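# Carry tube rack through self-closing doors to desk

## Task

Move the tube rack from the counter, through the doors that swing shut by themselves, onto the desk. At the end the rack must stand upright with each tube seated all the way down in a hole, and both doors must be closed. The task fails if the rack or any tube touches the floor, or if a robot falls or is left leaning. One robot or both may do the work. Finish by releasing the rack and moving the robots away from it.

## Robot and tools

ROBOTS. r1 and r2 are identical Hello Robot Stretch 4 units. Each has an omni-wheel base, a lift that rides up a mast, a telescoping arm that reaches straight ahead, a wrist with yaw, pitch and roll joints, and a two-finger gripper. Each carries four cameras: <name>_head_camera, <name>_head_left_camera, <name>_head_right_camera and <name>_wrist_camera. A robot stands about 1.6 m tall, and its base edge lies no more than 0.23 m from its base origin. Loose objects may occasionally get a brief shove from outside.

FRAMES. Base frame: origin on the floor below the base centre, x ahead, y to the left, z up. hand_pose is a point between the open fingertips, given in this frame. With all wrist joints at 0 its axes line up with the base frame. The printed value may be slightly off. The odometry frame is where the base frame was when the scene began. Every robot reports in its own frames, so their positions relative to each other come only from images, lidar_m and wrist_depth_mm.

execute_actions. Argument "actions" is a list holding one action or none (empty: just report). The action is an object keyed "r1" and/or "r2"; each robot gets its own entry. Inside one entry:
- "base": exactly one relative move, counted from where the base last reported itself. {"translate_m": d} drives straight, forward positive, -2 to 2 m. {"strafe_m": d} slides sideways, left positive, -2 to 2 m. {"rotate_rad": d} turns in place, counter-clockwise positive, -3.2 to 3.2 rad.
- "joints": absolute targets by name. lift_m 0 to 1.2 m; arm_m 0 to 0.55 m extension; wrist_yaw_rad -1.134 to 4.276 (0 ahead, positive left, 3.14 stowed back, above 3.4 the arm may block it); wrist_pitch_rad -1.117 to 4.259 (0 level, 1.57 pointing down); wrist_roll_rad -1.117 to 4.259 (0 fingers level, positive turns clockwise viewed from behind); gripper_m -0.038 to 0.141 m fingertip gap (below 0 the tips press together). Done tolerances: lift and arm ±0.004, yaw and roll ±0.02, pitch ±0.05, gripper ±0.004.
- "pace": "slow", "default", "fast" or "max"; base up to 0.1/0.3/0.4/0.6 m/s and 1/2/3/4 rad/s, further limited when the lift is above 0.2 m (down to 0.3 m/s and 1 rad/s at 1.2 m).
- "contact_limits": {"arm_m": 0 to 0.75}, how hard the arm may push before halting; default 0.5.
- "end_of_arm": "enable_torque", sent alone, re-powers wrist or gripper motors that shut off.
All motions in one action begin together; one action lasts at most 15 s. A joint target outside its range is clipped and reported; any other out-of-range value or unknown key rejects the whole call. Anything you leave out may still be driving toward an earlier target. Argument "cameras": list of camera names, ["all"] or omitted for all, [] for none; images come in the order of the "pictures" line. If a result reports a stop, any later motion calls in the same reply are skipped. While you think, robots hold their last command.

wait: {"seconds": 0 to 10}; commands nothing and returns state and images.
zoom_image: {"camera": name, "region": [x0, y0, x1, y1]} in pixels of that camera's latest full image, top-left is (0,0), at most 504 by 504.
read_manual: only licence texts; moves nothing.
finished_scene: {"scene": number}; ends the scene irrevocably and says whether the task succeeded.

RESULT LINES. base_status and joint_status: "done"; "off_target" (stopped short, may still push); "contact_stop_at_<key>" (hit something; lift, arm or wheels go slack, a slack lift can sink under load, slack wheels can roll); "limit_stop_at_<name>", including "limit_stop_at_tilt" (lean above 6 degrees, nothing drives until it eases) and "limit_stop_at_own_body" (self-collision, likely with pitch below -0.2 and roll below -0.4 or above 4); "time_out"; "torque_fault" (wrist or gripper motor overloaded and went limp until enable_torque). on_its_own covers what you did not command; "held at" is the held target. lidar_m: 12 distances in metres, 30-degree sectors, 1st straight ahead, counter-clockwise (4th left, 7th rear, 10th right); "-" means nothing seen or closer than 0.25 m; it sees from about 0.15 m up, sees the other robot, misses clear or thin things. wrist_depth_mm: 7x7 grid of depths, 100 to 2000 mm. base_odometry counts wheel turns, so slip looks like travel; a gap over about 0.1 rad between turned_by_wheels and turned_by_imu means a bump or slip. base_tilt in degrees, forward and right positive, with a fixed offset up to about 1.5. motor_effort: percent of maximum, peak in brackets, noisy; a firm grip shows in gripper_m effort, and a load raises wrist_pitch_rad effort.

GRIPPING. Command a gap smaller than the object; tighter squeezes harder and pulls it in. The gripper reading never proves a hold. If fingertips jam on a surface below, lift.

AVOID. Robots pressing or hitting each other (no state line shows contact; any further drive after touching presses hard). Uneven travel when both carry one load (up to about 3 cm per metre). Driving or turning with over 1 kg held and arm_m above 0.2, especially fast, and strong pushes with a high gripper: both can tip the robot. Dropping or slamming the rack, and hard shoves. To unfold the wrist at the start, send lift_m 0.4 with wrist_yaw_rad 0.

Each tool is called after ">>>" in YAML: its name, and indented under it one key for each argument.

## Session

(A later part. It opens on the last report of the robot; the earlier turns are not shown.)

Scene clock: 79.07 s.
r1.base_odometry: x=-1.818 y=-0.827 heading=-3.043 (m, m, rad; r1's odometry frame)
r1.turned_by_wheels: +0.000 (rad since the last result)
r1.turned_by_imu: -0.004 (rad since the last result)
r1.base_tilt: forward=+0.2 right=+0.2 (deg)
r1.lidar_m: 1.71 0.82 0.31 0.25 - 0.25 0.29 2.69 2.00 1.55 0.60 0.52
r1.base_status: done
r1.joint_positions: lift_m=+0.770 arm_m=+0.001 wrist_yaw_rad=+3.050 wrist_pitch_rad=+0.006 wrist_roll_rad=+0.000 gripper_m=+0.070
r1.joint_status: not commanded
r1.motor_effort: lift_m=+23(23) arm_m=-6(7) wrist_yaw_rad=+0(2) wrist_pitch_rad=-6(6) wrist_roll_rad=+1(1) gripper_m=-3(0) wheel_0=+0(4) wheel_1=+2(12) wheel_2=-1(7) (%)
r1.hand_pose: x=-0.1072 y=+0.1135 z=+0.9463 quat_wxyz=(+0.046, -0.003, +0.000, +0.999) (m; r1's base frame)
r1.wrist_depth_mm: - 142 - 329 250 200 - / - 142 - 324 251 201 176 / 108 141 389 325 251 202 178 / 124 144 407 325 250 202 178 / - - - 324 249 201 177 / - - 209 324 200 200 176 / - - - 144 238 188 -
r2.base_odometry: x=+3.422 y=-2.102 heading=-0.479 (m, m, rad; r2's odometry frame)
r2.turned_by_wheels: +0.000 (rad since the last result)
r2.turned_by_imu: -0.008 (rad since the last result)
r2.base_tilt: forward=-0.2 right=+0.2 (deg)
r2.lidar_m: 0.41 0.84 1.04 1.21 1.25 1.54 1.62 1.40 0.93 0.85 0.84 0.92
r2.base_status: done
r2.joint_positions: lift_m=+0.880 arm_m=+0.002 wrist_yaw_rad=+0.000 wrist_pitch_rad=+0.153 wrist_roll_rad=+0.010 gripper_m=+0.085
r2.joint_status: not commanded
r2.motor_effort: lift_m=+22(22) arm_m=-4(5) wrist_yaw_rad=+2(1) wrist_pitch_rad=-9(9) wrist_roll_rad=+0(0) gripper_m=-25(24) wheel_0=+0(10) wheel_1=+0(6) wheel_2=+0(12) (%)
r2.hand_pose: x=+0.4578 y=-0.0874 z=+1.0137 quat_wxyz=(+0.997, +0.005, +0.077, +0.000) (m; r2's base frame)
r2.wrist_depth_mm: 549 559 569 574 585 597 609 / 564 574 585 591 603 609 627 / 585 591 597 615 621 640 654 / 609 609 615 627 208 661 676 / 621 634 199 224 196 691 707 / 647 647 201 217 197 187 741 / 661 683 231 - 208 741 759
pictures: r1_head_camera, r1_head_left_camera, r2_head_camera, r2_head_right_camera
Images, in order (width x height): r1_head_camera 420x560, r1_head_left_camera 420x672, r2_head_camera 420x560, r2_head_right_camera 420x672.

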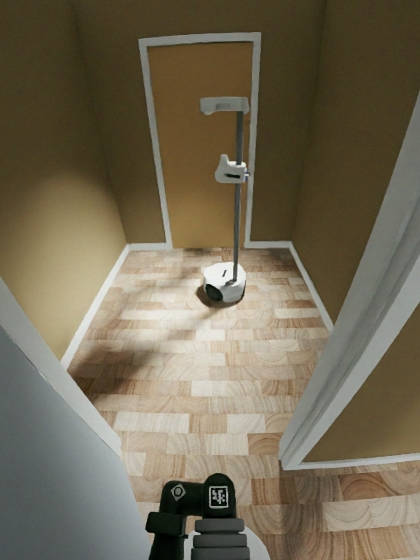

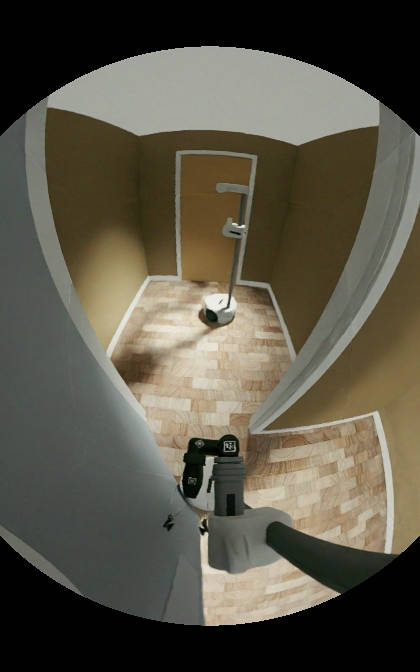

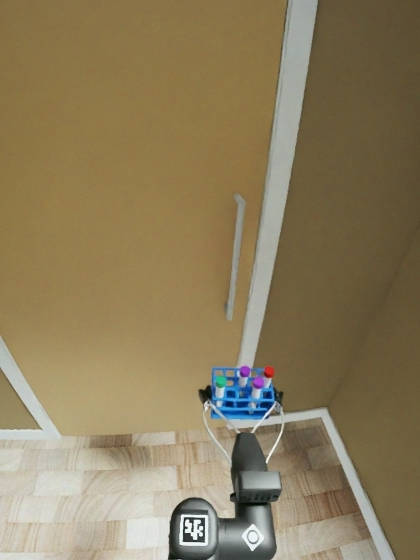

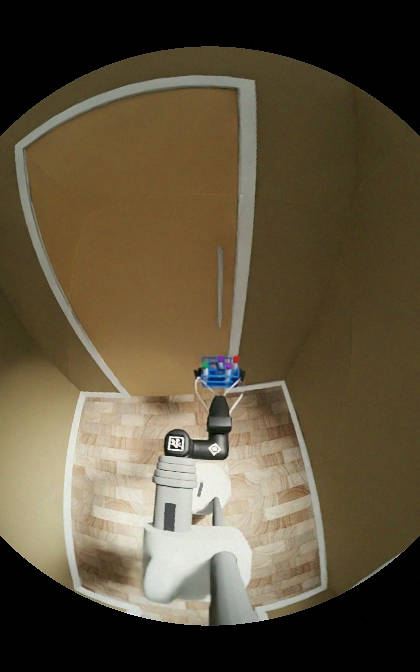

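>>> execute_actions:
  actions:
    - {"r1":{"base":{"translate_m":0.74},"joints":{"gripper_m":0.0},"pace":"slow"},"r2":{"base":{"strafe_m":-0.53}}}
  cameras: ["r1_head_left_camera","r1_head_camera","r1_wrist_camera"]

Scene clock: 89.07 s.
r1.base_odometry: x=-2.555 y=-0.900 heading=-3.043 (m, m, rad; r1's odometry frame)
r1.turned_by_wheels: +0.000 (rad since the last result)
r1.turned_by_imu: -0.006 (rad since the last result)
r1.base_tilt: forward=+0.1 right=+0.2 (deg)
r1.lidar_m: 1.97 1.57 1.16 0.60 0.35 0.25 0.25 0.25 0.39 0.80 0.96 1.06
r1.base_status: done
r1.joint_positions: lift_m=+0.770 arm_m=+0.001 wrist_yaw_rad=+3.050 wrist_pitch_rad=+0.006 wrist_roll_rad=+0.000 gripper_m=+0.000
r1.joint_status: all done
r1.motor_effort: lift_m=+23(23) arm_m=-7(6) wrist_yaw_rad=+0(0) wrist_pitch_rad=-6(7) wrist_roll_rad=+0(0) gripper_m=-8(2) wheel_0=+2(4) wheel_1=+2(4) wheel_2=-2(5) (%)
r1.hand_pose: x=-0.1072 y=+0.1135 z=+0.9463 quat_wxyz=(+0.046, -0.003, +0.000, +0.999) (m; r1's base frame)
r1.wrist_depth_mm: - 142 382 392 399 410 418 / - 142 379 389 399 404 418 / 108 141 382 389 394 404 413 / 124 144 377 384 397 404 413 / 359 370 377 384 392 399 407 / 359 366 373 201 389 397 404 / 359 364 366 163 167 399 407
r2.base_odometry: x=+3.177 y=-2.573 heading=-0.479 (m, m, rad; r2's odometry frame)
r2.turned_by_wheels: +0.000 (rad since the last result)
r2.turned_by_imu: +0.000 (rad since the last result)
r2.base_tilt: forward=-0.1 right=+0.1 (deg)
r2.lidar_m: 0.42 0.91 1.16 1.73 1.78 1.06 1.13 0.54 0.35 0.32 0.32 0.40
r2.base_status: done
r2.joint_positions: lift_m=+0.880 arm_m=+0.002 wrist_yaw_rad=+0.000 wrist_pitch_rad=+0.153 wrist_roll_rad=+0.010 gripper_m=+0.085
r2.joint_status: not commanded
r2.motor_effort: lift_m=+22(22) arm_m=-4(5) wrist_yaw_rad=+0(1) wrist_pitch_rad=-9(9) wrist_roll_rad=+0(0) gripper_m=-25(26) wheel_0=+0(3) wheel_1=+2(9) wheel_2=+0(5) (%)
r2.hand_pose: x=+0.4578 y=-0.0874 z=+1.0137 quat_wxyz=(+0.997, +0.005, +0.077, +0.000) (m; r2's base frame)
r2.wrist_depth_mm: 603 609 621 634 640 377 282 / 615 634 647 654 654 379 285 / 640 654 661 676 603 379 285 / 654 676 668 691 209 379 286 / 683 691 200 224 195 355 282 / 715 715 200 216 196 188 278 / 741 741 233 - 208 364 276
pictures: r1_head_camera, r1_head_left_camera, r1_wrist_camera
Images, in order (width x height): r1_head_camera 420x560, r1_head_left_camera 420x672, r1_wrist_camera 616x392.

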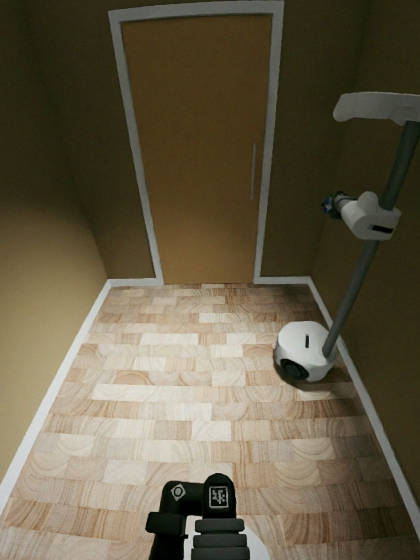

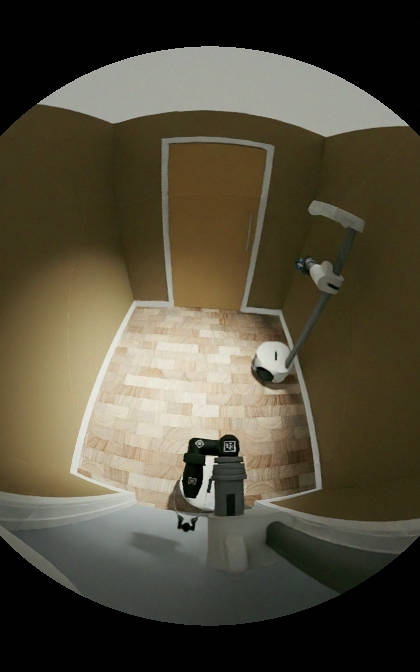

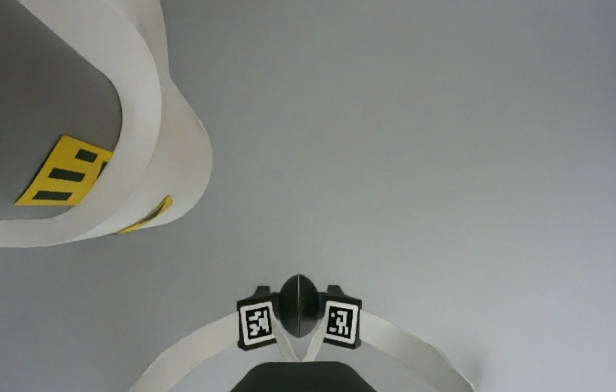

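>>> execute_actions:
  actions:
    - {"r1":{"base":{"translate_m":0.9},"joints":{"gripper_m":0.075,"wrist_yaw_rad":-0.2,"arm_m":0.35},"pace":"fast"},"r2":{"base":{"rotate_rad":0.135},"pace":"slow"}}
  cameras: ["r1_head_right_camera","r1_head_camera","r1_wrist_camera"]

Scene clock: 93.60 s.
r1.base_odometry: x=-3.450 y=-0.989 heading=-3.043 (m, m, rad; r1's odometry frame)
r1.turned_by_wheels: +0.000 (rad since the last result)
r1.turned_by_imu: -0.005 (rad since the last result)
r1.base_tilt: forward=+0.0 right=+0.1 (deg)
r1.lidar_m: 1.10 1.16 1.12 1.10 1.14 1.17 1.14 1.12 0.98 0.48 0.44 0.91
r1.base_status: done
r1.joint_positions: lift_m=+0.770 arm_m=+0.349 wrist_yaw_rad=-0.200 wrist_pitch_rad=+0.006 wrist_roll_rad=+0.000 gripper_m=+0.075
r1.joint_status: all done
r1.motor_effort: lift_m=+23(23) arm_m=+7(8) wrist_yaw_rad=+0(4) wrist_pitch_rad=-7(7) wrist_roll_rad=+1(1) gripper_m=+0(5) wheel_0=-1(6) wheel_1=-1(7) wheel_2=+0(11) (%)
r1.hand_pose: x=+0.7851 y=-0.1429 z=+0.9462 quat_wxyz=(+0.995, +0.000, +0.003, -0.100) (m; r1's base frame)
r1.wrist_depth_mm: 521 539 559 597 615 661 683 / 521 544 559 591 615 647 699 / 517 535 564 591 621 661 691 / 517 539 564 591 621 654 676 / 512 535 554 591 609 647 676 / 512 535 210 591 211 647 676 / 512 525 549 144 615 640 683
r2.base_odometry: x=+3.177 y=-2.573 heading=-0.344 (m, m, rad; r2's odometry frame)
r2.turned_by_wheels: +0.135 (rad since the last result)
r2.turned_by_imu: +0.135 (rad since the last result)
r2.base_tilt: forward=-0.2 right=+0.2 (deg)
r2.lidar_m: 0.38 0.68 0.59 0.48 0.46 1.45 1.24 0.46 0.33 0.30 0.34 0.48
r2.base_status: done
r2.joint_positions: lift_m=+0.880 arm_m=+0.002 wrist_yaw_rad=+0.000 wrist_pitch_rad=+0.153 wrist_roll_rad=+0.010 gripper_m=+0.085
r2.joint_status: not commanded
r2.motor_effort: lift_m=+22(22) arm_m=-4(4) wrist_yaw_rad=-1(0) wrist_pitch_rad=-8(9) wrist_roll_rad=+0(0) gripper_m=-24(24) wheel_0=-1(5) wheel_1=-1(5) wheel_2=+0(7) (%)
r2.hand_pose: x=+0.4578 y=-0.0874 z=+1.0137 quat_wxyz=(+0.997, +0.005, +0.077, +0.000) (m; r2's base frame)
r2.wrist_depth_mm: 647 634 627 621 615 574 397 / 661 654 647 647 634 580 399 / 691 676 668 654 654 574 387 / 723 699 691 676 208 564 382 / 741 732 200 225 196 512 375 / 778 741 200 217 198 188 379 / 788 788 232 - 208 521 375
pictures: r1_head_camera, r1_head_right_camera, r1_wrist_camera
Images, in order (width x height): r1_head_camera 420x560, r1_head_right_camera 420x672, r1_wrist_camera 616x392.

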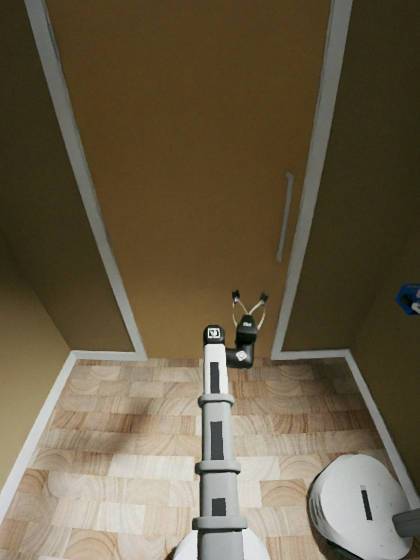

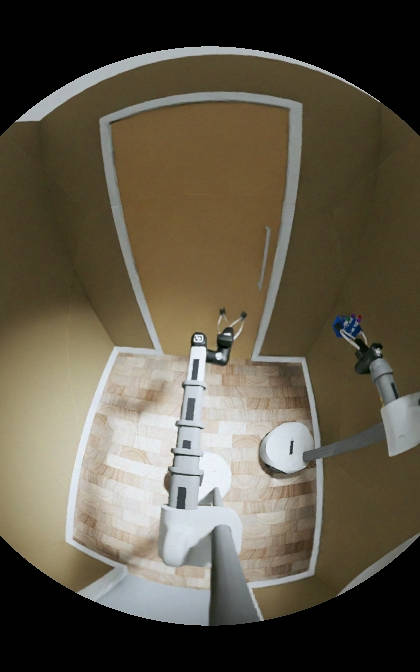

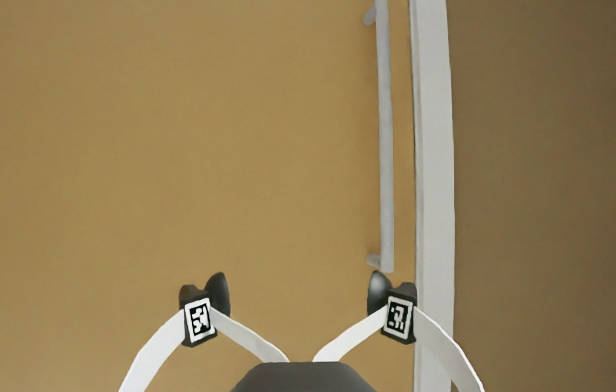

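>>> execute_actions:
  actions:
    - {"r1":{"base":{"strafe_m":-0.17},"joints":{"arm_m":0.5},"pace":"fast"},"r2":{"base":{"translate_m":0.21}}}
  cameras: ["r1_head_right_camera","r1_wrist_camera"]

Scene clock: 96.43 s.
r1.base_odometry: x=-3.467 y=-0.820 heading=-3.043 (m, m, rad; r1's odometry frame)
r1.turned_by_wheels: +0.000 (rad since the last result)
r1.turned_by_imu: -0.001 (rad since the last result)
r1.base_tilt: forward=+0.1 right=+0.1 (deg)
r1.lidar_m: 1.05 1.19 1.31 1.25 1.33 1.19 1.07 1.10 0.80 0.77 0.40 0.41
r1.base_status: done
r1.joint_positions: lift_m=+0.770 arm_m=+0.499 wrist_yaw_rad=-0.200 wrist_pitch_rad=+0.006 wrist_roll_rad=+0.000 gripper_m=+0.075
r1.joint_status: all done
r1.motor_effort: lift_m=+23(23) arm_m=+7(8) wrist_yaw_rad=+0(0) wrist_pitch_rad=-6(7) wrist_roll_rad=+1(1) gripper_m=+0(0) wheel_0=-1(9) wheel_1=+2(9) wheel_2=-1(3) (%)
r1.hand_pose: x=+0.9351 y=-0.1430 z=+0.9462 quat_wxyz=(+0.995, +0.000, +0.003, -0.100) (m; r1's base frame)
r1.wrist_depth_mm: 379 392 413 433 442 484 508 / 379 392 413 433 439 477 508 / 377 394 413 430 439 477 500 / 379 392 410 430 439 477 504 / 375 392 407 433 436 469 500 / 377 392 210 427 210 469 496 / 370 382 404 144 430 469 488
r2.base_odometry: x=+3.375 y=-2.644 heading=-0.344 (m, m, rad; r2's odometry frame)
r2.turned_by_wheels: +0.000 (rad since the last result)
r2.turned_by_imu: -0.001 (rad since the last result)
r2.base_tilt: forward=-0.1 right=+0.2 (deg)
r2.lidar_m: 0.43 0.46 0.41 0.43 0.43 0.44 1.25 0.46 0.34 0.31 0.35 0.47
r2.base_status: done
r2.joint_positions: lift_m=+0.880 arm_m=+0.002 wrist_yaw_rad=+0.000 wrist_pitch_rad=+0.153 wrist_roll_rad=+0.010 gripper_m=+0.085
r2.joint_status: not commanded
r2.motor_effort: lift_m=+22(22) arm_m=-5(5) wrist_yaw_rad=-1(1) wrist_pitch_rad=-9(8) wrist_roll_rad=+0(0) gripper_m=-22(24) wheel_0=+1(6) wheel_1=+1(5) wheel_2=+1(12) (%)
r2.hand_pose: x=+0.4578 y=-0.0874 z=+1.0137 quat_wxyz=(+0.997, +0.005, +0.077, +0.000) (m; r2's base frame)
r2.wrist_depth_mm: 445 439 439 430 427 421 397 / 455 452 449 445 436 430 402 / 473 466 462 459 449 442 389 / 488 480 473 469 207 462 384 / 508 496 199 224 196 473 382 / 535 508 200 217 196 187 382 / 549 530 231 - 208 504 377
pictures: r1_head_right_camera, r1_wrist_camera
Images, in order (width x height): r1_head_right_camera 420x672, r1_wrist_camera 616x392.

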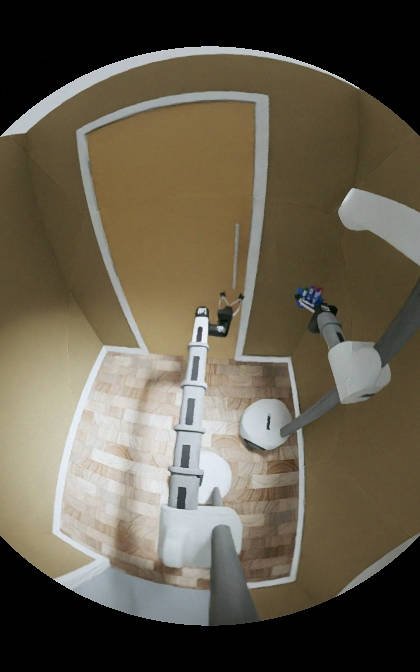

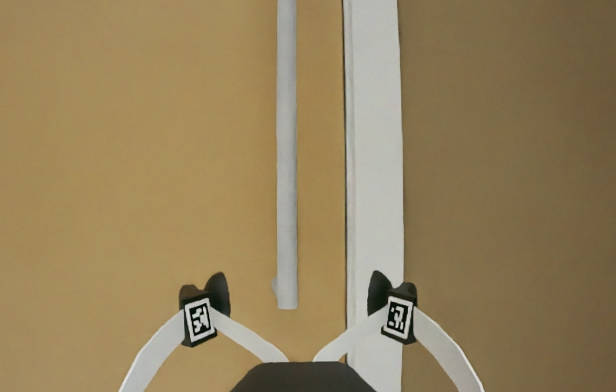

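>>> execute_actions:
  actions:
    - {"r1":{"base":{"translate_m":0.122},"joints":{"arm_m":0.547,"wrist_yaw_rad":-0.255}}}
  cameras: ["r1_wrist_camera"]

Scene clock: 98.57 s.
r1.base_odometry: x=-3.588 y=-0.832 heading=-3.043 (m, m, rad; r1's odometry frame)
r1.turned_by_wheels: +0.000 (rad since the last result)
r1.turned_by_imu: -0.001 (rad since the last result)
r1.base_tilt: forward=-0.1 right=+0.1 (deg)
r1.lidar_m: 0.95 1.04 1.32 1.24 1.31 1.30 1.19 1.08 0.79 0.45 0.34 0.39
r1.base_status: done
r1.joint_positions: lift_m=+0.770 arm_m=+0.546 wrist_yaw_rad=-0.255 wrist_pitch_rad=+0.006 wrist_roll_rad=+0.000 gripper_m=+0.075
r1.joint_status: all done
r1.motor_effort: lift_m=+23(23) arm_m=+7(8) wrist_yaw_rad=+0(7) wrist_pitch_rad=-7(7) wrist_roll_rad=+1(1) gripper_m=+0(1) wheel_0=+0(7) wheel_1=+0(4) wheel_2=+2(7) (%)
r1.hand_pose: x=+0.9738 y=-0.1573 z=+0.9462 quat_wxyz=(+0.992, +0.000, +0.003, -0.127) (m; r1's base frame)
r1.wrist_depth_mm: 226 236 253 264 279 307 327 / 226 238 253 264 278 304 325 / 226 237 252 263 276 304 322 / 224 236 250 262 274 301 319 / 224 235 249 262 274 301 319 / 224 235 209 259 213 301 320 / 224 229 248 144 273 300 320
r2.base_odometry: x=+3.375 y=-2.644 heading=-0.344 (m, m, rad; r2's odometry frame)
r2.turned_by_wheels: +0.000 (rad since the last result)
r2.turned_by_imu: +0.000 (rad since the last result)
r2.base_tilt: forward=-0.2 right=+0.2 (deg)
r2.lidar_m: 0.43 0.53 0.46 0.43 0.34 0.42 1.24 0.47 0.34 0.31 0.33 0.49
r2.base_status: not commanded
r2.joint_positions: lift_m=+0.880 arm_m=+0.002 wrist_yaw_rad=+0.000 wrist_pitch_rad=+0.153 wrist_roll_rad=+0.010 gripper_m=+0.085
r2.joint_status: not commanded
r2.motor_effort: lift_m=+22(22) arm_m=-5(5) wrist_yaw_rad=+3(1) wrist_pitch_rad=-9(9) wrist_roll_rad=+0(0) gripper_m=-23(25) wheel_0=+2(2) wheel_1=+1(1) wheel_2=+1(1) (%)
r2.hand_pose: x=+0.4578 y=-0.0874 z=+1.0137 quat_wxyz=(+0.997, +0.005, +0.077, +0.000) (m; r2's base frame)
r2.wrist_depth_mm: 449 439 433 430 421 418 399 / 452 452 449 442 436 430 402 / 473 466 462 459 449 445 387 / 492 484 473 469 208 459 384 / 508 500 199 224 196 473 379 / 539 512 200 217 197 188 379 / 549 530 233 - 208 504 375
pictures: r1_wrist_camera
Images, in order (width x height): r1_wrist_camera 616x392.

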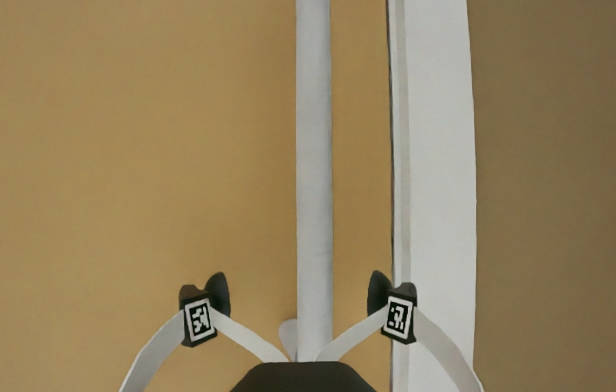

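>>> execute_actions:
  actions:
    - {"r1":{"joints":{"gripper_m":-0.038},"base":{"translate_m":0.008}}}
  cameras: ["r1_wrist_camera","r1_head_camera"]

Scene clock: 100.73 s.
r1.base_odometry: x=-3.596 y=-0.833 heading=-3.044 (m, m, rad; r1's odometry frame)
r1.turned_by_wheels: -0.001 (rad since the last result)
r1.turned_by_imu: -0.002 (rad since the last result)
r1.base_tilt: forward=+0.1 right=+0.2 (deg)
r1.lidar_m: 0.93 1.02 1.30 1.24 1.33 1.33 1.19 1.13 0.78 0.43 0.33 0.40
r1.base_status: done
r1.joint_positions: lift_m=+0.770 arm_m=+0.546 wrist_yaw_rad=-0.258 wrist_pitch_rad=+0.006 wrist_roll_rad=+0.000 gripper_m=-0.037
r1.joint_status: all done
r1.motor_effort: lift_m=+23(23) arm_m=+5(7) wrist_yaw_rad=+7(16) wrist_pitch_rad=-7(7) wrist_roll_rad=+2(0) gripper_m=-20(11) wheel_0=-8(8) wheel_1=-3(6) wheel_2=-6(6) (%)
r1.hand_pose: x=+0.9737 y=-0.1580 z=+0.9462 quat_wxyz=(+0.992, +0.000, +0.003, -0.128) (m; r1's base frame)
r1.wrist_depth_mm: 208 220 231 241 266 298 317 / 208 219 232 238 262 296 317 / 207 219 230 239 258 296 315 / 207 218 231 237 259 294 310 / 206 216 230 236 258 296 312 / 206 216 223 182 255 296 312 / 205 209 223 172 253 273 310
r2.base_odometry: x=+3.375 y=-2.644 heading=-0.344 (m, m, rad; r2's odometry frame)
r2.turned_by_wheels: +0.000 (rad since the last result)
r2.turned_by_imu: +0.000 (rad since the last result)
r2.base_tilt: forward=-0.1 right=+0.2 (deg)
r2.lidar_m: 0.41 0.54 0.44 0.40 0.34 0.40 1.25 0.44 0.34 0.31 0.34 0.46
r2.base_status: not commanded
r2.joint_positions: lift_m=+0.880 arm_m=+0.002 wrist_yaw_rad=+0.000 wrist_pitch_rad=+0.153 wrist_roll_rad=+0.010 gripper_m=+0.085
r2.joint_status: not commanded
r2.motor_effort: lift_m=+22(22) arm_m=-5(4) wrist_yaw_rad=+0(0) wrist_pitch_rad=-9(9) wrist_roll_rad=+1(0) gripper_m=-24(25) wheel_0=+1(2) wheel_1=+1(1) wheel_2=+1(1) (%)
r2.hand_pose: x=+0.4578 y=-0.0874 z=+1.0137 quat_wxyz=(+0.997, +0.005, +0.077, +0.000) (m; r2's base frame)
r2.wrist_depth_mm: 433 439 439 433 424 421 399 / 449 455 449 442 439 433 402 / 459 466 462 455 445 445 387 / 480 480 469 469 208 459 387 / 492 496 199 224 195 477 377 / 517 504 200 216 198 189 379 / 535 535 230 - 209 504 375
pictures: r1_head_camera, r1_wrist_camera
Images, in order (width x height): r1_head_camera 420x560, r1_wrist_camera 616x392.

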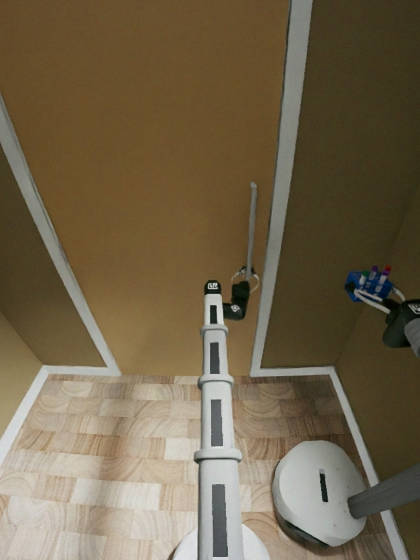

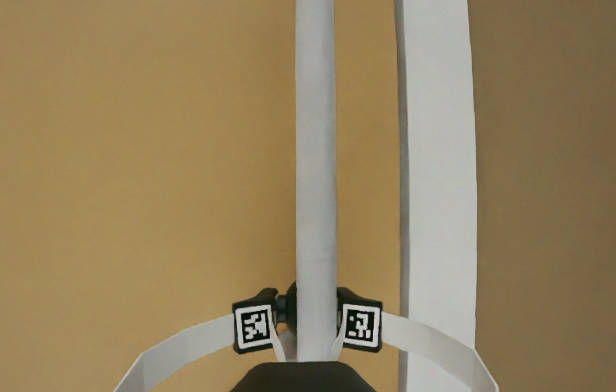

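>>> execute_actions:
  actions:
    - {"r1":{"joints":{"wrist_yaw_rad":-0.17},"base":{"translate_m":-0.2},"pace":"slow"}}
  cameras: []

>>> execute_actions:
  actions:
    - {"r1":{"joints":{"arm_m":0.355},"base":{"strafe_m":0.13},"pace":"slow"}}
  cameras: ["r1_wrist_camera"]

Scene clock: 106.10 s.
r1.base_odometry: x=-3.397 y=-0.814 heading=-3.043 (m, m, rad; r1's odometry frame)
r1.turned_by_wheels: +0.001 (rad since the last result)
r1.turned_by_imu: -0.002 (rad since the last result)
r1.base_tilt: forward=+0.0 right=+0.2 (deg)
r1.lidar_m: 0.92 1.16 1.32 1.27 1.30 1.12 1.00 1.05 0.79 0.76 0.47 0.49
r1.base_status: done
r1.joint_positions: lift_m=+0.770 arm_m=+0.546 wrist_yaw_rad=-0.164 wrist_pitch_rad=+0.006 wrist_roll_rad=+0.000 gripper_m=-0.037
r1.joint_status: all done
r1.on_its_own: wrist_yaw_rad is at rest, and its effort (-16) is outside its rest range (-13 to +13)
r1.motor_effort: lift_m=+23(23) arm_m=+5(5) wrist_yaw_rad=-16(31) wrist_pitch_rad=-8(7) wrist_roll_rad=+1(1) gripper_m=-17(18) wheel_0=+2(21) wheel_1=-1(14) wheel_2=+6(6) (%)
r1.hand_pose: x=+0.9873 y=-0.1335 z=+0.9461 quat_wxyz=(+0.997, +0.000, +0.003, -0.082) (m; r1's base frame)
r1.wrist_depth_mm: 257 253 248 241 241 496 508 / 256 252 248 241 240 488 504 / 255 251 246 241 240 488 508 / 256 252 246 241 240 484 504 / 255 250 246 240 238 484 512 / 253 250 189 181 238 480 504 / 254 247 242 172 236 484 496
r2.base_odometry: x=+3.375 y=-2.644 heading=-0.344 (m, m, rad; r2's odometry frame)
r2.turned_by_wheels: +0.000 (rad since the last result)
r2.turned_by_imu: -0.001 (rad since the last result)
r2.base_tilt: forward=-0.1 right=+0.2 (deg)
r2.lidar_m: 0.43 0.44 0.40 0.43 0.46 0.47 1.26 0.45 0.33 0.31 0.34 0.48
r2.base_status: not commanded
r2.joint_positions: lift_m=+0.880 arm_m=+0.002 wrist_yaw_rad=+0.000 wrist_pitch_rad=+0.153 wrist_roll_rad=+0.010 gripper_m=+0.085
r2.joint_status: not commanded
r2.motor_effort: lift_m=+22(22) arm_m=-5(5) wrist_yaw_rad=+0(1) wrist_pitch_rad=-9(9) wrist_roll_rad=+0(0) gripper_m=-26(26) wheel_0=+1(2) wheel_1=+1(1) wheel_2=+1(1) (%)
r2.hand_pose: x=+0.4578 y=-0.0874 z=+1.0137 quat_wxyz=(+0.997, +0.005, +0.077, +0.000) (m; r2's base frame)
r2.wrist_depth_mm: - 439 436 430 427 415 399 / - 452 449 442 436 433 402 / - 466 459 455 449 445 389 / - 484 477 469 208 462 387 / - 500 199 224 196 473 377 / 1921 512 200 216 197 188 382 / 1537 535 231 - 208 508 375
pictures: none
No camera images: the call's "cameras" was empty. Leave "cameras" out to get every camera's image.

Scene clock: 109.30 s.
r1.base_odometry: x=-3.385 y=-0.943 heading=-3.045 (m, m, rad; r1's odometry frame)
r1.turned_by_wheels: -0.001 (rad since the last result)
r1.turned_by_imu: -0.006 (rad since the last result)
r1.base_tilt: forward=+0.0 right=+0.0 (deg)
r1.lidar_m: 0.73 1.08 1.19 1.13 1.20 1.11 1.07 1.05 0.94 0.88 0.54 0.56
r1.base_status: done
r1.joint_positions: lift_m=+0.770 arm_m=+0.356 wrist_yaw_rad=-0.174 wrist_pitch_rad=+0.006 wrist_roll_rad=-0.001 gripper_m=-0.037
r1.joint_status: all done
r1.motor_effort: lift_m=+23(23) arm_m=-7(10) wrist_yaw_rad=+11(58) wrist_pitch_rad=-8(7) wrist_roll_rad=+1(1) gripper_m=-14(18) wheel_0=-9(22) wheel_1=-2(8) wheel_2=-5(16) (%)
r1.hand_pose: x=+0.7963 y=-0.1360 z=+0.9461 quat_wxyz=(+0.996, +0.000, +0.003, -0.087) (m; r1's base frame)
r1.wrist_depth_mm: 320 291 264 175 227 723 759 / 319 290 265 173 227 723 750 / 319 289 264 173 225 707 750 / 315 289 263 173 226 216 732 / 314 287 262 173 224 215 741 / 315 289 258 174 217 707 741 / 315 289 251 166 216 213 732
r2.base_odometry: x=+3.375 y=-2.644 heading=-0.344 (m, m, rad; r2's odometry frame)
r2.turned_by_wheels: +0.000 (rad since the last result)
r2.turned_by_imu: +0.000 (rad since the last result)
r2.base_tilt: forward=-0.1 right=+0.2 (deg)
r2.lidar_m: 0.41 0.71 0.43 0.47 0.57 0.60 1.24 0.47 0.33 0.31 0.34 0.47
r2.base_status: not commanded
r2.joint_positions: lift_m=+0.880 arm_m=+0.002 wrist_yaw_rad=+0.000 wrist_pitch_rad=+0.153 wrist_roll_rad=+0.010 gripper_m=+0.085
r2.joint_status: not commanded
r2.motor_effort: lift_m=+22(22) arm_m=-5(5) wrist_yaw_rad=-1(2) wrist_pitch_rad=-9(10) wrist_roll_rad=+1(0) gripper_m=-26(25) wheel_0=+2(2) wheel_1=+1(1) wheel_2=+1(1) (%)
r2.hand_pose: x=+0.4578 y=-0.0874 z=+1.0137 quat_wxyz=(+0.997, +0.005, +0.077, +0.000) (m; r2's base frame)
r2.wrist_depth_mm: - 436 436 430 427 418 402 / - 449 449 445 436 433 404 / - 466 462 455 455 449 389 / - 480 480 466 208 466 384 / - 500 200 224 196 477 377 / 1921 508 200 218 197 187 382 / 1576 539 231 - 208 508 375
pictures: r1_wrist_camera
Images, in order (width x height): r1_wrist_camera 616x392.

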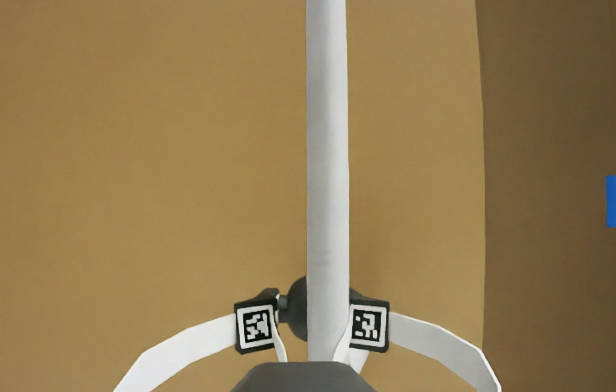

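>>> execute_actions:
  actions:
    - {"r1":{"joints":{"arm_m":0.213,"wrist_yaw_rad":-0.32},"base":{"strafe_m":0.165},"pace":"slow"}}
  cameras: []

Scene clock: 112.57 s.
r1.base_odometry: x=-3.369 y=-1.107 heading=-3.045 (m, m, rad; r1's odometry frame)
r1.turned_by_wheels: +0.000 (rad since the last result)
r1.turned_by_imu: -0.002 (rad since the last result)
r1.base_tilt: forward=+0.1 right=+0.2 (deg)
r1.lidar_m: 0.60 1.16 1.02 0.95 1.00 1.05 1.06 1.10 1.12 1.06 0.68 0.58
r1.base_status: done
r1.joint_positions: lift_m=+0.770 arm_m=+0.214 wrist_yaw_rad=-0.323 wrist_pitch_rad=+0.006 wrist_roll_rad=-0.001 gripper_m=-0.037
r1.joint_status: all done
r1.motor_effort: lift_m=+23(23) arm_m=-7(12) wrist_yaw_rad=+10(45) wrist_pitch_rad=-7(7) wrist_roll_rad=+1(2) gripper_m=-19(21) wheel_0=-7(11) wheel_1=+1(7) wheel_2=+0(7) (%)
r1.hand_pose: x=+0.6310 y=-0.1746 z=+0.9462 quat_wxyz=(+0.987, +0.000, +0.003, -0.161) (m; r1's base frame)
r1.wrist_depth_mm: 368 324 282 182 229 1042 1008 / 366 320 281 182 228 1042 1025 / 366 319 281 182 229 991 1025 / 364 317 278 183 229 1025 741 / 362 317 277 238 226 1008 1025 / 366 315 268 182 218 1008 991 / 362 310 263 172 217 213 1042
r2.base_odometry: x=+3.375 y=-2.644 heading=-0.344 (m, m, rad; r2's odometry frame)
r2.turned_by_wheels: +0.000 (rad since the last result)
r2.turned_by_imu: +0.000 (rad since the last result)
r2.base_tilt: forward=-0.1 right=+0.2 (deg)
r2.lidar_m: 0.41 0.71 0.54 0.48 0.68 0.84 1.24 0.47 0.33 0.31 0.34 0.48
r2.base_status: not commanded
r2.joint_positions: lift_m=+0.880 arm_m=+0.002 wrist_yaw_rad=+0.000 wrist_pitch_rad=+0.153 wrist_roll_rad=+0.010 gripper_m=+0.085
r2.joint_status: not commanded
r2.motor_effort: lift_m=+22(22) arm_m=-5(5) wrist_yaw_rad=+1(0) wrist_pitch_rad=-9(8) wrist_roll_rad=+1(0) gripper_m=-24(25) wheel_0=+2(2) wheel_1=+1(1) wheel_2=+1(1) (%)
r2.hand_pose: x=+0.4578 y=-0.0874 z=+1.0137 quat_wxyz=(+0.997, +0.005, +0.077, +0.000) (m; r2's base frame)
r2.wrist_depth_mm: - 439 436 430 427 415 399 / - 452 445 445 436 430 402 / - 466 462 459 449 449 392 / - 480 477 469 208 462 387 / - 496 200 224 195 473 377 / 1863 504 200 217 198 188 379 / 1576 535 232 - 208 508 375
pictures: none
No camera images: the call's "cameras" was empty. Leave "cameras" out to get every camera's image.

>>> execute_actions:
  actions:
    - {"r1":{"joints":{"arm_m":0.10,"wrist_yaw_rad":-0.39},"base":{"strafe_m":0.19},"pace":"slow"}}
  cameras: []

Scene clock: 117.53 s.
r1.base_odometry: x=-3.351 y=-1.296 heading=-3.045 (m, m, rad; r1's odometry frame)
r1.turned_by_wheels: +0.000 (rad since the last result)
r1.turned_by_imu: +0.000 (rad since the last result)
r1.base_tilt: forward=+0.0 right=+0.2 (deg)
r1.lidar_m: 0.59 1.12 0.82 0.76 0.83 1.01 1.00 1.12 1.30 1.24 0.86 0.47
r1.base_status: done
r1.joint_positions: lift_m=+0.770 arm_m=+0.101 wrist_yaw_rad=-0.392 wrist_pitch_rad=+0.007 wrist_roll_rad=+0.000 gripper_m=-0.037
r1.joint_status: all done
r1.motor_effort: lift_m=+23(23) arm_m=-7(13) wrist_yaw_rad=+5(50) wrist_pitch_rad=-8(8) wrist_roll_rad=+0(1) gripper_m=-18(22) wheel_0=-5(11) wheel_1=+1(8) wheel_2=+0(9) (%)
r1.hand_pose: x=+0.5055 y=-0.1909 z=+0.9461 quat_wxyz=(+0.981, +0.000, +0.003, -0.195) (m; r1's base frame)
r1.wrist_depth_mm: 517 397 312 242 223 202 1160 / 521 392 309 242 223 202 1182 / 517 387 309 243 222 202 1160 / 512 387 309 243 222 201 976 / 512 389 306 242 220 200 1205 / 512 387 290 182 211 200 1182 / 500 373 283 173 204 189 1182
r2.base_odometry: x=+3.375 y=-2.644 heading=-0.344 (m, m, rad; r2's odometry frame)
r2.turned_by_wheels: +0.000 (rad since the last result)
r2.turned_by_imu: -0.001 (rad since the last result)
r2.base_tilt: forward=-0.1 right=+0.1 (deg)
r2.lidar_m: 0.42 0.70 0.83 0.66 0.85 1.67 1.26 0.47 0.32 0.32 0.34 0.46
r2.base_status: not commanded
r2.joint_positions: lift_m=+0.880 arm_m=+0.002 wrist_yaw_rad=+0.000 wrist_pitch_rad=+0.153 wrist_roll_rad=+0.010 gripper_m=+0.085
r2.joint_status: not commanded
r2.motor_effort: lift_m=+22(22) arm_m=-4(4) wrist_yaw_rad=+0(2) wrist_pitch_rad=-8(9) wrist_roll_rad=+0(0) gripper_m=-26(25) wheel_0=+1(1) wheel_1=+1(1) wheel_2=+1(1) (%)
r2.hand_pose: x=+0.4578 y=-0.0874 z=+1.0137 quat_wxyz=(+0.997, +0.005, +0.077, +0.000) (m; r2's base frame)
r2.wrist_depth_mm: - 439 436 433 427 421 399 / - 452 449 442 439 436 402 / - 466 462 462 445 449 389 / - 480 477 469 208 459 384 / - 500 199 224 195 469 379 / 1983 504 200 217 198 189 382 / 1618 539 231 - 208 508 375
pictures: none
No camera images: the call's "cameras" was empty. Leave "cameras" out to get every camera's image.

>>> execute_actions:
  actions:
    - {"r1":{"joints":{"wrist_yaw_rad":-0.50},"base":{"strafe_m":0.11},"pace":"slow"},"r2":{"base":{"strafe_m":0.28}}}
  cameras: ["r2_head_left_camera","r2_head_camera"]

Scene clock: 120.90 s.
r1.base_odometry: x=-3.340 y=-1.405 heading=-3.046 (m, m, rad; r1's odometry frame)
r1.turned_by_wheels: -0.001 (rad since the last result)
r1.turned_by_imu: -0.003 (rad since the last result)
r1.base_tilt: forward=+0.0 right=+0.1 (deg)
r1.lidar_m: 0.66 0.98 0.69 0.64 0.70 1.00 0.97 1.12 1.42 1.36 0.71 0.44
r1.base_status: done
r1.joint_positions: lift_m=+0.770 arm_m=+0.101 wrist_yaw_rad=-0.513 wrist_pitch_rad=+0.006 wrist_roll_rad=+0.000 gripper_m=-0.038
r1.joint_status: all done
r1.on_its_own: wrist_yaw_rad is at rest, and its effort (+36) is outside its rest range (-13 to +13)
r1.motor_effort: lift_m=+23(23) arm_m=-5(8) wrist_yaw_rad=+36(66) wrist_pitch_rad=-6(9) wrist_roll_rad=+1(1) gripper_m=-14(23) wheel_0=-9(8) wheel_1=+1(8) wheel_2=-6(8) (%)
r1.hand_pose: x=+0.4803 y=-0.2177 z=+0.9462 quat_wxyz=(+0.967, +0.001, +0.003, -0.254) (m; r1's base frame)
r1.wrist_depth_mm: 492 387 310 263 226 202 1160 / 496 382 310 262 227 202 1138 / 492 379 309 260 226 201 627 / 480 379 309 260 226 199 1160 / 488 379 307 260 221 198 1205 / 488 379 298 180 192 198 1182 / 477 382 174 169 199 187 1160
r2.base_odometry: x=+3.469 y=-2.380 heading=-0.344 (m, m, rad; r2's odometry frame)
r2.turned_by_wheels: +0.000 (rad since the last result)
r2.turned_by_imu: -0.001 (rad since the last result)
r2.base_tilt: forward=-0.2 right=+0.2 (deg)
r2.lidar_m: 0.42 3.30 0.59 0.46 0.64 0.88 1.51 0.88 0.63 0.60 0.62 0.73
r2.base_status: done
r2.joint_positions: lift_m=+0.880 arm_m=+0.002 wrist_yaw_rad=+0.000 wrist_pitch_rad=+0.153 wrist_roll_rad=+0.010 gripper_m=+0.085
r2.joint_status: not commanded
r2.motor_effort: lift_m=+22(22) arm_m=-4(4) wrist_yaw_rad=+1(1) wrist_pitch_rad=-9(9) wrist_roll_rad=+0(0) gripper_m=-23(24) wheel_0=-1(14) wheel_1=-2(9) wheel_2=+0(1) (%)
r2.hand_pose: x=+0.4578 y=-0.0874 z=+1.0137 quat_wxyz=(+0.997, +0.005, +0.077, +0.000) (m; r2's base frame)
r2.wrist_depth_mm: - - - 424 430 421 415 / - - - 436 442 433 427 / - - - 452 455 452 442 / - - - 462 209 462 459 / - - 199 224 195 480 473 / 1863 1808 201 217 198 187 492 / 1618 1618 231 - 209 517 512
pictures: r2_head_camera, r2_head_left_camera
Images, in order (width x height): r2_head_camera 420x560, r2_head_left_camera 420x672.

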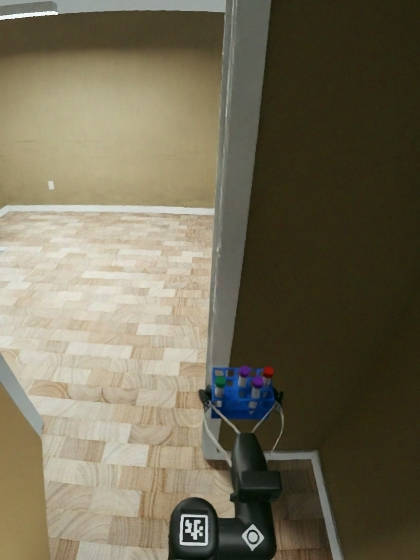

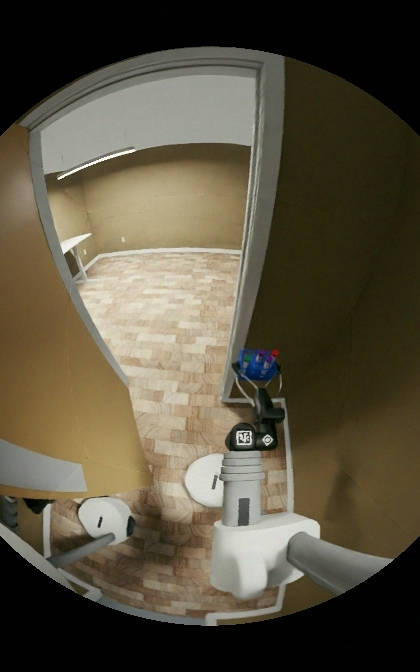

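>>> execute_actions:
  actions:
    - {"r1":{"joints":{"wrist_yaw_rad":-0.65},"base":{"strafe_m":0.12},"pace":"slow"},"r2":{"base":{"strafe_m":0.30}}}
  cameras: ["r2_head_left_camera","r2_head_camera","r2_head_right_camera"]

Scene clock: 123.73 s.
r1.base_odometry: x=-3.329 y=-1.525 heading=-3.047 (m, m, rad; r1's odometry frame)
r1.turned_by_wheels: -0.001 (rad since the last result)
r1.turned_by_imu: -0.002 (rad since the last result)
r1.base_tilt: forward=+0.1 right=+0.3 (deg)
r1.lidar_m: 0.73 0.80 0.58 0.55 0.60 0.83 0.97 1.13 1.45 1.47 0.56 0.42
r1.base_status: done
r1.joint_positions: lift_m=+0.770 arm_m=+0.101 wrist_yaw_rad=-0.662 wrist_pitch_rad=+0.006 wrist_roll_rad=+0.000 gripper_m=-0.038
r1.joint_status: all done
r1.on_its_own: wrist_yaw_rad is at rest, and its effort (+34) is outside its rest range (-13 to +13)
r1.motor_effort: lift_m=+23(23) arm_m=-4(5) wrist_yaw_rad=+34(49) wrist_pitch_rad=-7(7) wrist_roll_rad=+0(1) gripper_m=-16(17) wheel_0=-8(13) wheel_1=+1(5) wheel_2=-5(7) (%)
r1.hand_pose: x=+0.4457 y=-0.2462 z=+0.9462 quat_wxyz=(+0.946, +0.001, +0.003, -0.325) (m; r1's base frame)
r1.wrist_depth_mm: 473 373 307 260 227 206 389 / 473 373 304 260 226 204 397 / 469 368 303 259 227 204 484 / 466 368 303 258 226 204 496 / 462 366 300 258 225 204 496 / 462 368 293 181 188 202 504 / 452 370 281 170 204 151 492
r2.base_odometry: x=+3.571 y=-2.098 heading=-0.344 (m, m, rad; r2's odometry frame)
r2.turned_by_wheels: +0.000 (rad since the last result)
r2.turned_by_imu: -0.001 (rad since the last result)
r2.base_tilt: forward=-0.1 right=+0.2 (deg)
r2.lidar_m: 0.42 0.65 0.34 0.28 0.27 0.61 1.54 1.28 0.95 0.89 0.95 0.76
r2.base_status: done
r2.joint_positions: lift_m=+0.880 arm_m=+0.002 wrist_yaw_rad=+0.000 wrist_pitch_rad=+0.153 wrist_roll_rad=+0.010 gripper_m=+0.085
r2.joint_status: not commanded
r2.motor_effort: lift_m=+22(22) arm_m=-5(4) wrist_yaw_rad=+0(0) wrist_pitch_rad=-7(8) wrist_roll_rad=+0(1) gripper_m=-23(23) wheel_0=-1(9) wheel_1=-2(9) wheel_2=+0(1) (%)
r2.hand_pose: x=+0.4578 y=-0.0874 z=+1.0138 quat_wxyz=(+0.997, +0.005, +0.077, +0.000) (m; r2's base frame)
r2.wrist_depth_mm: - - - - - - 413 / - - - - - - 424 / - - - - - 564 436 / - - - - 208 521 452 / - - 199 224 196 508 473 / 1983 1808 200 217 198 188 492 / 1576 1576 232 - 209 517 512
pictures: r2_head_camera, r2_head_left_camera, r2_head_right_camera
Images, in order (width x height): r2_head_camera 420x560, r2_head_left_camera 420x672, r2_head_right_camera 420x672.

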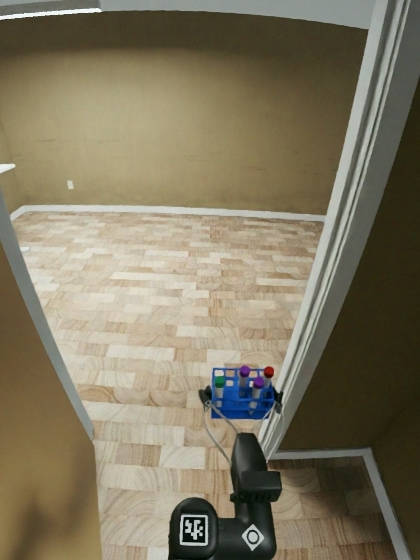

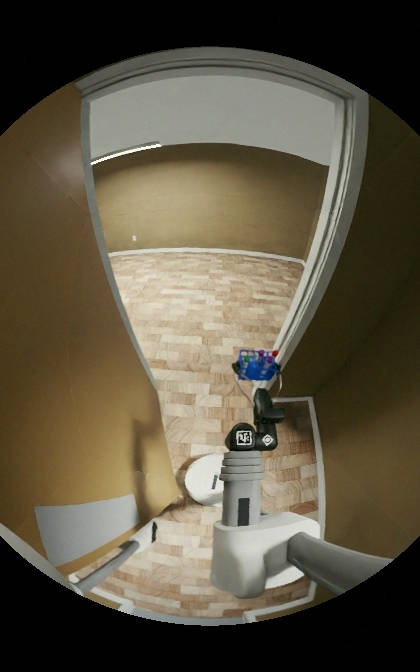

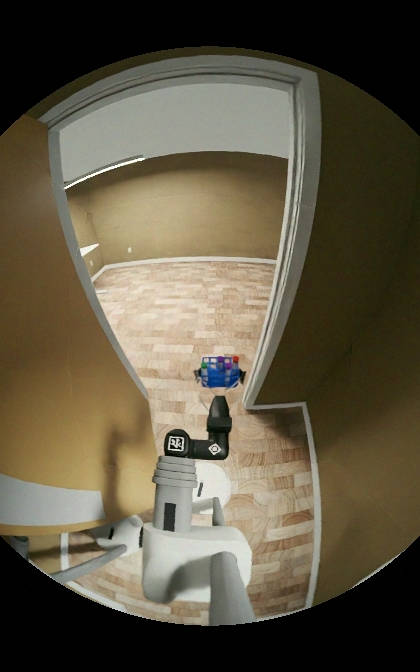

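>>> execute_actions:
  actions:
    - {"r2":{"base":{"rotate_rad":0.2}}}
  cameras: []

>>> execute_actions:
  actions:
    - {"r2":{"base":{"translate_m":1.1},"pace":"fast"}}
  cameras: ["r2_head_left_camera","r2_head_camera","r1_head_right_camera"]

Scene clock: 125.90 s.
r1.base_odometry: x=-3.329 y=-1.525 heading=-3.047 (m, m, rad; r1's odometry frame)
r1.turned_by_wheels: +0.000 (rad since the last result)
r1.turned_by_imu: -0.001 (rad since the last result)
r1.base_tilt: forward=+0.1 right=+0.2 (deg)
r1.lidar_m: 0.72 0.78 0.58 0.54 0.59 0.83 0.95 1.10 1.43 1.47 0.55 0.43
r1.base_status: not commanded
r1.joint_positions: lift_m=+0.770 arm_m=+0.101 wrist_yaw_rad=-0.662 wrist_pitch_rad=+0.006 wrist_roll_rad=+0.000 gripper_m=-0.038
r1.joint_status: not commanded
r1.on_its_own: wrist_yaw_rad is at rest, and its effort (+34) is outside its rest range (-13 to +13)
r1.motor_effort: lift_m=+23(23) arm_m=-5(5) wrist_yaw_rad=+34(34) wrist_pitch_rad=-7(7) wrist_roll_rad=+1(1) gripper_m=-13(13) wheel_0=-8(8) wheel_1=+1(1) wheel_2=-5(5) (%)
r1.hand_pose: x=+0.4457 y=-0.2462 z=+0.9462 quat_wxyz=(+0.946, +0.001, +0.003, -0.325) (m; r1's base frame)
r1.wrist_depth_mm: 469 377 306 262 227 205 415 / 469 373 304 259 227 204 407 / 462 368 303 259 228 204 492 / 455 366 303 258 226 203 504 / 462 366 300 258 225 204 508 / 462 368 294 181 188 202 512 / 459 366 279 170 204 151 504
r2.base_odometry: x=+3.571 y=-2.098 heading=-0.144 (m, m, rad; r2's odometry frame)
r2.turned_by_wheels: +0.200 (rad since the last result)
r2.turned_by_imu: +0.202 (rad since the last result)
r2.base_tilt: forward=-0.2 right=+0.2 (deg)
r2.lidar_m: 0.41 0.47 0.31 0.27 0.27 1.61 1.52 1.09 0.90 0.91 0.85 0.77
r2.base_status: done
r2.joint_positions: lift_m=+0.880 arm_m=+0.002 wrist_yaw_rad=+0.000 wrist_pitch_rad=+0.153 wrist_roll_rad=+0.010 gripper_m=+0.085
r2.joint_status: not commanded
r2.motor_effort: lift_m=+22(22) arm_m=-5(5) wrist_yaw_rad=+0(1) wrist_pitch_rad=-9(8) wrist_roll_rad=-1(0) gripper_m=-24(24) wheel_0=-1(4) wheel_1=+1(5) wheel_2=+2(0) (%)
r2.hand_pose: x=+0.4578 y=-0.0874 z=+1.0138 quat_wxyz=(+0.997, +0.005, +0.077, +0.000) (m; r2's base frame)
r2.wrist_depth_mm: 647 - - - - - - / 654 - - - - - - / 668 - - - - - - / 668 - - - 208 - - / 676 - 198 224 196 - - / 654 1808 200 216 198 188 - / 647 1576 232 - 208 1708 1661
pictures: none
No camera images: the call's "cameras" was empty. Leave "cameras" out to get every camera's image.

Scene clock: 130.17 s.
r1.base_odometry: x=-3.329 y=-1.525 heading=-3.047 (m, m, rad; r1's odometry frame)
r1.turned_by_wheels: +0.000 (rad since the last result)
r1.turned_by_imu: -0.001 (rad since the last result)
r1.base_tilt: forward=+0.2 right=+0.1 (deg)
r1.lidar_m: 0.72 0.78 0.58 0.53 0.59 0.82 0.97 1.11 1.45 1.47 1.56 0.43
r1.base_status: not commanded
r1.joint_positions: lift_m=+0.770 arm_m=+0.101 wrist_yaw_rad=-0.662 wrist_pitch_rad=+0.006 wrist_roll_rad=+0.000 gripper_m=-0.038
r1.joint_status: not commanded
r1.on_its_own: wrist_yaw_rad is at rest, and its effort (+35) is outside its rest range (-13 to +13)
r1.motor_effort: lift_m=+23(23) arm_m=-5(5) wrist_yaw_rad=+35(34) wrist_pitch_rad=-7(7) wrist_roll_rad=+1(1) gripper_m=-13(14) wheel_0=-8(8) wheel_1=+1(1) wheel_2=-5(5) (%)
r1.hand_pose: x=+0.4457 y=-0.2462 z=+0.9462 quat_wxyz=(+0.946, +0.001, +0.003, -0.325) (m; r1's base frame)
r1.wrist_depth_mm: 469 377 307 260 228 206 1229 / 473 373 304 260 227 204 1229 / 466 370 304 259 226 204 1229 / 459 366 303 259 227 203 1229 / 459 368 301 257 225 203 1229 / 462 366 293 180 188 202 1229 / 459 373 279 170 204 151 1205
r2.base_odometry: x=+4.659 y=-2.256 heading=-0.144 (m, m, rad; r2's odometry frame)
r2.turned_by_wheels: +0.000 (rad since the last result)
r2.turned_by_imu: -0.004 (rad since the last result)
r2.base_tilt: forward=-0.1 right=+0.2 (deg)
r2.lidar_m: 0.42 2.14 1.80 0.56 0.44 0.53 1.14 0.68 0.59 2.16 2.43 2.90
r2.base_status: done
r2.joint_positions: lift_m=+0.880 arm_m=+0.002 wrist_yaw_rad=+0.000 wrist_pitch_rad=+0.153 wrist_roll_rad=+0.010 gripper_m=+0.085
r2.joint_status: not commanded
r2.motor_effort: lift_m=+22(22) arm_m=-5(4) wrist_yaw_rad=+4(2) wrist_pitch_rad=-9(8) wrist_roll_rad=-1(0) gripper_m=-23(25) wheel_0=+1(7) wheel_1=+0(5) wheel_2=+1(14) (%)
r2.hand_pose: x=+0.4578 y=-0.0874 z=+1.0138 quat_wxyz=(+0.997, +0.005, +0.077, +0.000) (m; r2's base frame)
r2.wrist_depth_mm: - - - - - - - / - - - - - - - / - - - - - - - / - - - - 209 - - / - - 199 225 195 - - / 1863 1863 200 216 197 187 - / 1576 1576 233 - 208 1661 1708
pictures: r1_head_right_camera, r2_head_camera, r2_head_left_camera
Images, in order (width x height): r1_head_right_camera 420x672, r2_head_camera 420x560, r2_head_left_camera 420x672.

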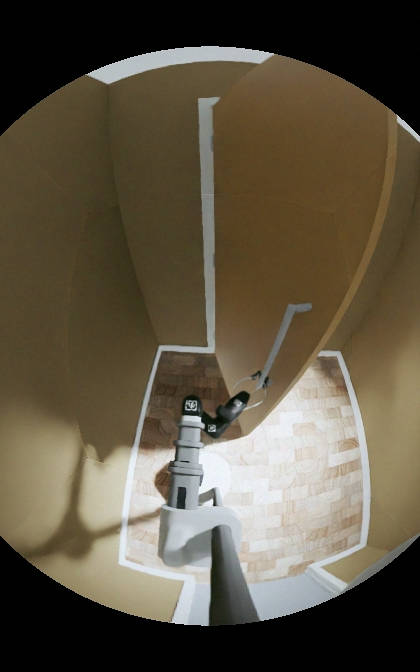

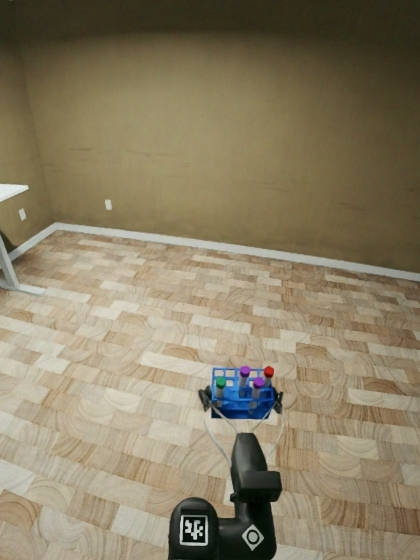

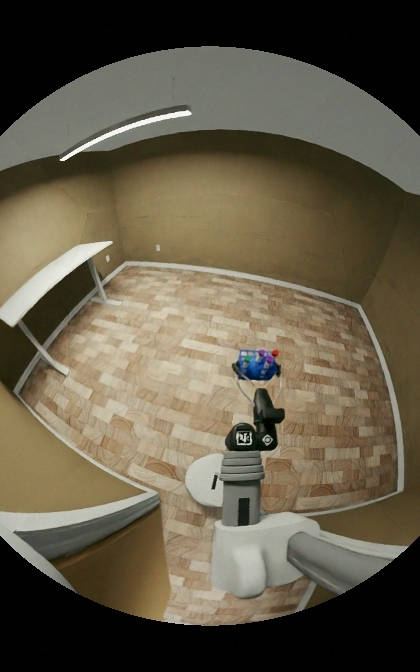

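>>> execute_actions:
  actions:
    - {"r1":{"base":{"strafe_m":-0.125},"pace":"slow"},"r2":{"base":{"rotate_rad":0.98},"pace":"slow"}}
  cameras: ["r2_head_camera"]

Scene clock: 135.00 s.
r1.base_odometry: x=-3.341 y=-1.400 heading=-3.046 (m, m, rad; r1's odometry frame)
r1.turned_by_wheels: +0.001 (rad since the last result)
r1.turned_by_imu: +0.000 (rad since the last result)
r1.base_tilt: forward=+0.1 right=+0.3 (deg)
r1.lidar_m: 0.65 0.98 0.71 0.66 0.72 0.97 0.98 1.12 1.41 1.35 1.42 0.45
r1.base_status: done
r1.joint_positions: lift_m=+0.770 arm_m=+0.101 wrist_yaw_rad=-0.635 wrist_pitch_rad=+0.006 wrist_roll_rad=+0.000 gripper_m=-0.037
r1.joint_status: not commanded
r1.on_its_own: wrist_yaw_rad is at rest, and its effort (-45) is outside its rest range (-13 to +13)
r1.motor_effort: lift_m=+23(23) arm_m=-5(5) wrist_yaw_rad=-45(44) wrist_pitch_rad=-8(8) wrist_roll_rad=+0(1) gripper_m=-20(21) wheel_0=+5(7) wheel_1=-1(5) wheel_2=+7(6) (%)
r1.hand_pose: x=+0.4523 y=-0.2414 z=+0.9461 quat_wxyz=(+0.950, +0.001, +0.003, -0.312) (m; r1's base frame)
r1.wrist_depth_mm: 389 327 278 233 216 1281 1118 / 387 324 277 235 215 1308 1138 / 387 322 274 234 215 1281 1138 / 384 320 273 234 216 1255 1138 / 384 317 273 231 213 1255 1118 / 384 322 178 184 206 1281 1138 / 379 151 264 173 173 1229 1118
r2.base_odometry: x=+4.659 y=-2.256 heading=+0.836 (m, m, rad; r2's odometry frame)
r2.turned_by_wheels: +0.980 (rad since the last result)
r2.turned_by_imu: +0.987 (rad since the last result)
r2.base_tilt: forward=-0.2 right=+0.2 (deg)
r2.lidar_m: 0.41 0.67 0.43 0.48 0.84 1.44 0.60 2.16 2.35 2.89 2.89 2.24
r2.base_status: done
r2.joint_positions: lift_m=+0.880 arm_m=+0.002 wrist_yaw_rad=+0.000 wrist_pitch_rad=+0.153 wrist_roll_rad=+0.010 gripper_m=+0.085
r2.joint_status: not commanded
r2.motor_effort: lift_m=+22(22) arm_m=-4(5) wrist_yaw_rad=-1(1) wrist_pitch_rad=-9(9) wrist_roll_rad=+0(0) gripper_m=-25(24) wheel_0=-1(1) wheel_1=-1(4) wheel_2=-2(11) (%)
r2.hand_pose: x=+0.4578 y=-0.0874 z=+1.0138 quat_wxyz=(+0.997, +0.005, +0.077, +0.000) (m; r2's base frame)
r2.wrist_depth_mm: 1308 - - - - - - / 1308 - - - - - - / 1281 - - - - - - / 1255 - - - 208 - - / 1229 - 200 224 195 - - / 1182 1808 200 217 197 189 - / 1182 1618 233 - 208 1661 1661
pictures: r2_head_camera
Images, in order (width x height): r2_head_camera 420x560.

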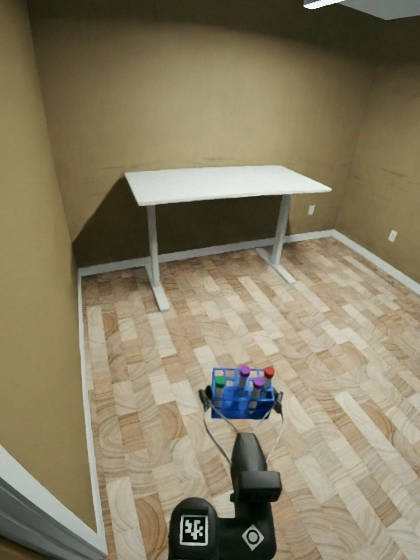

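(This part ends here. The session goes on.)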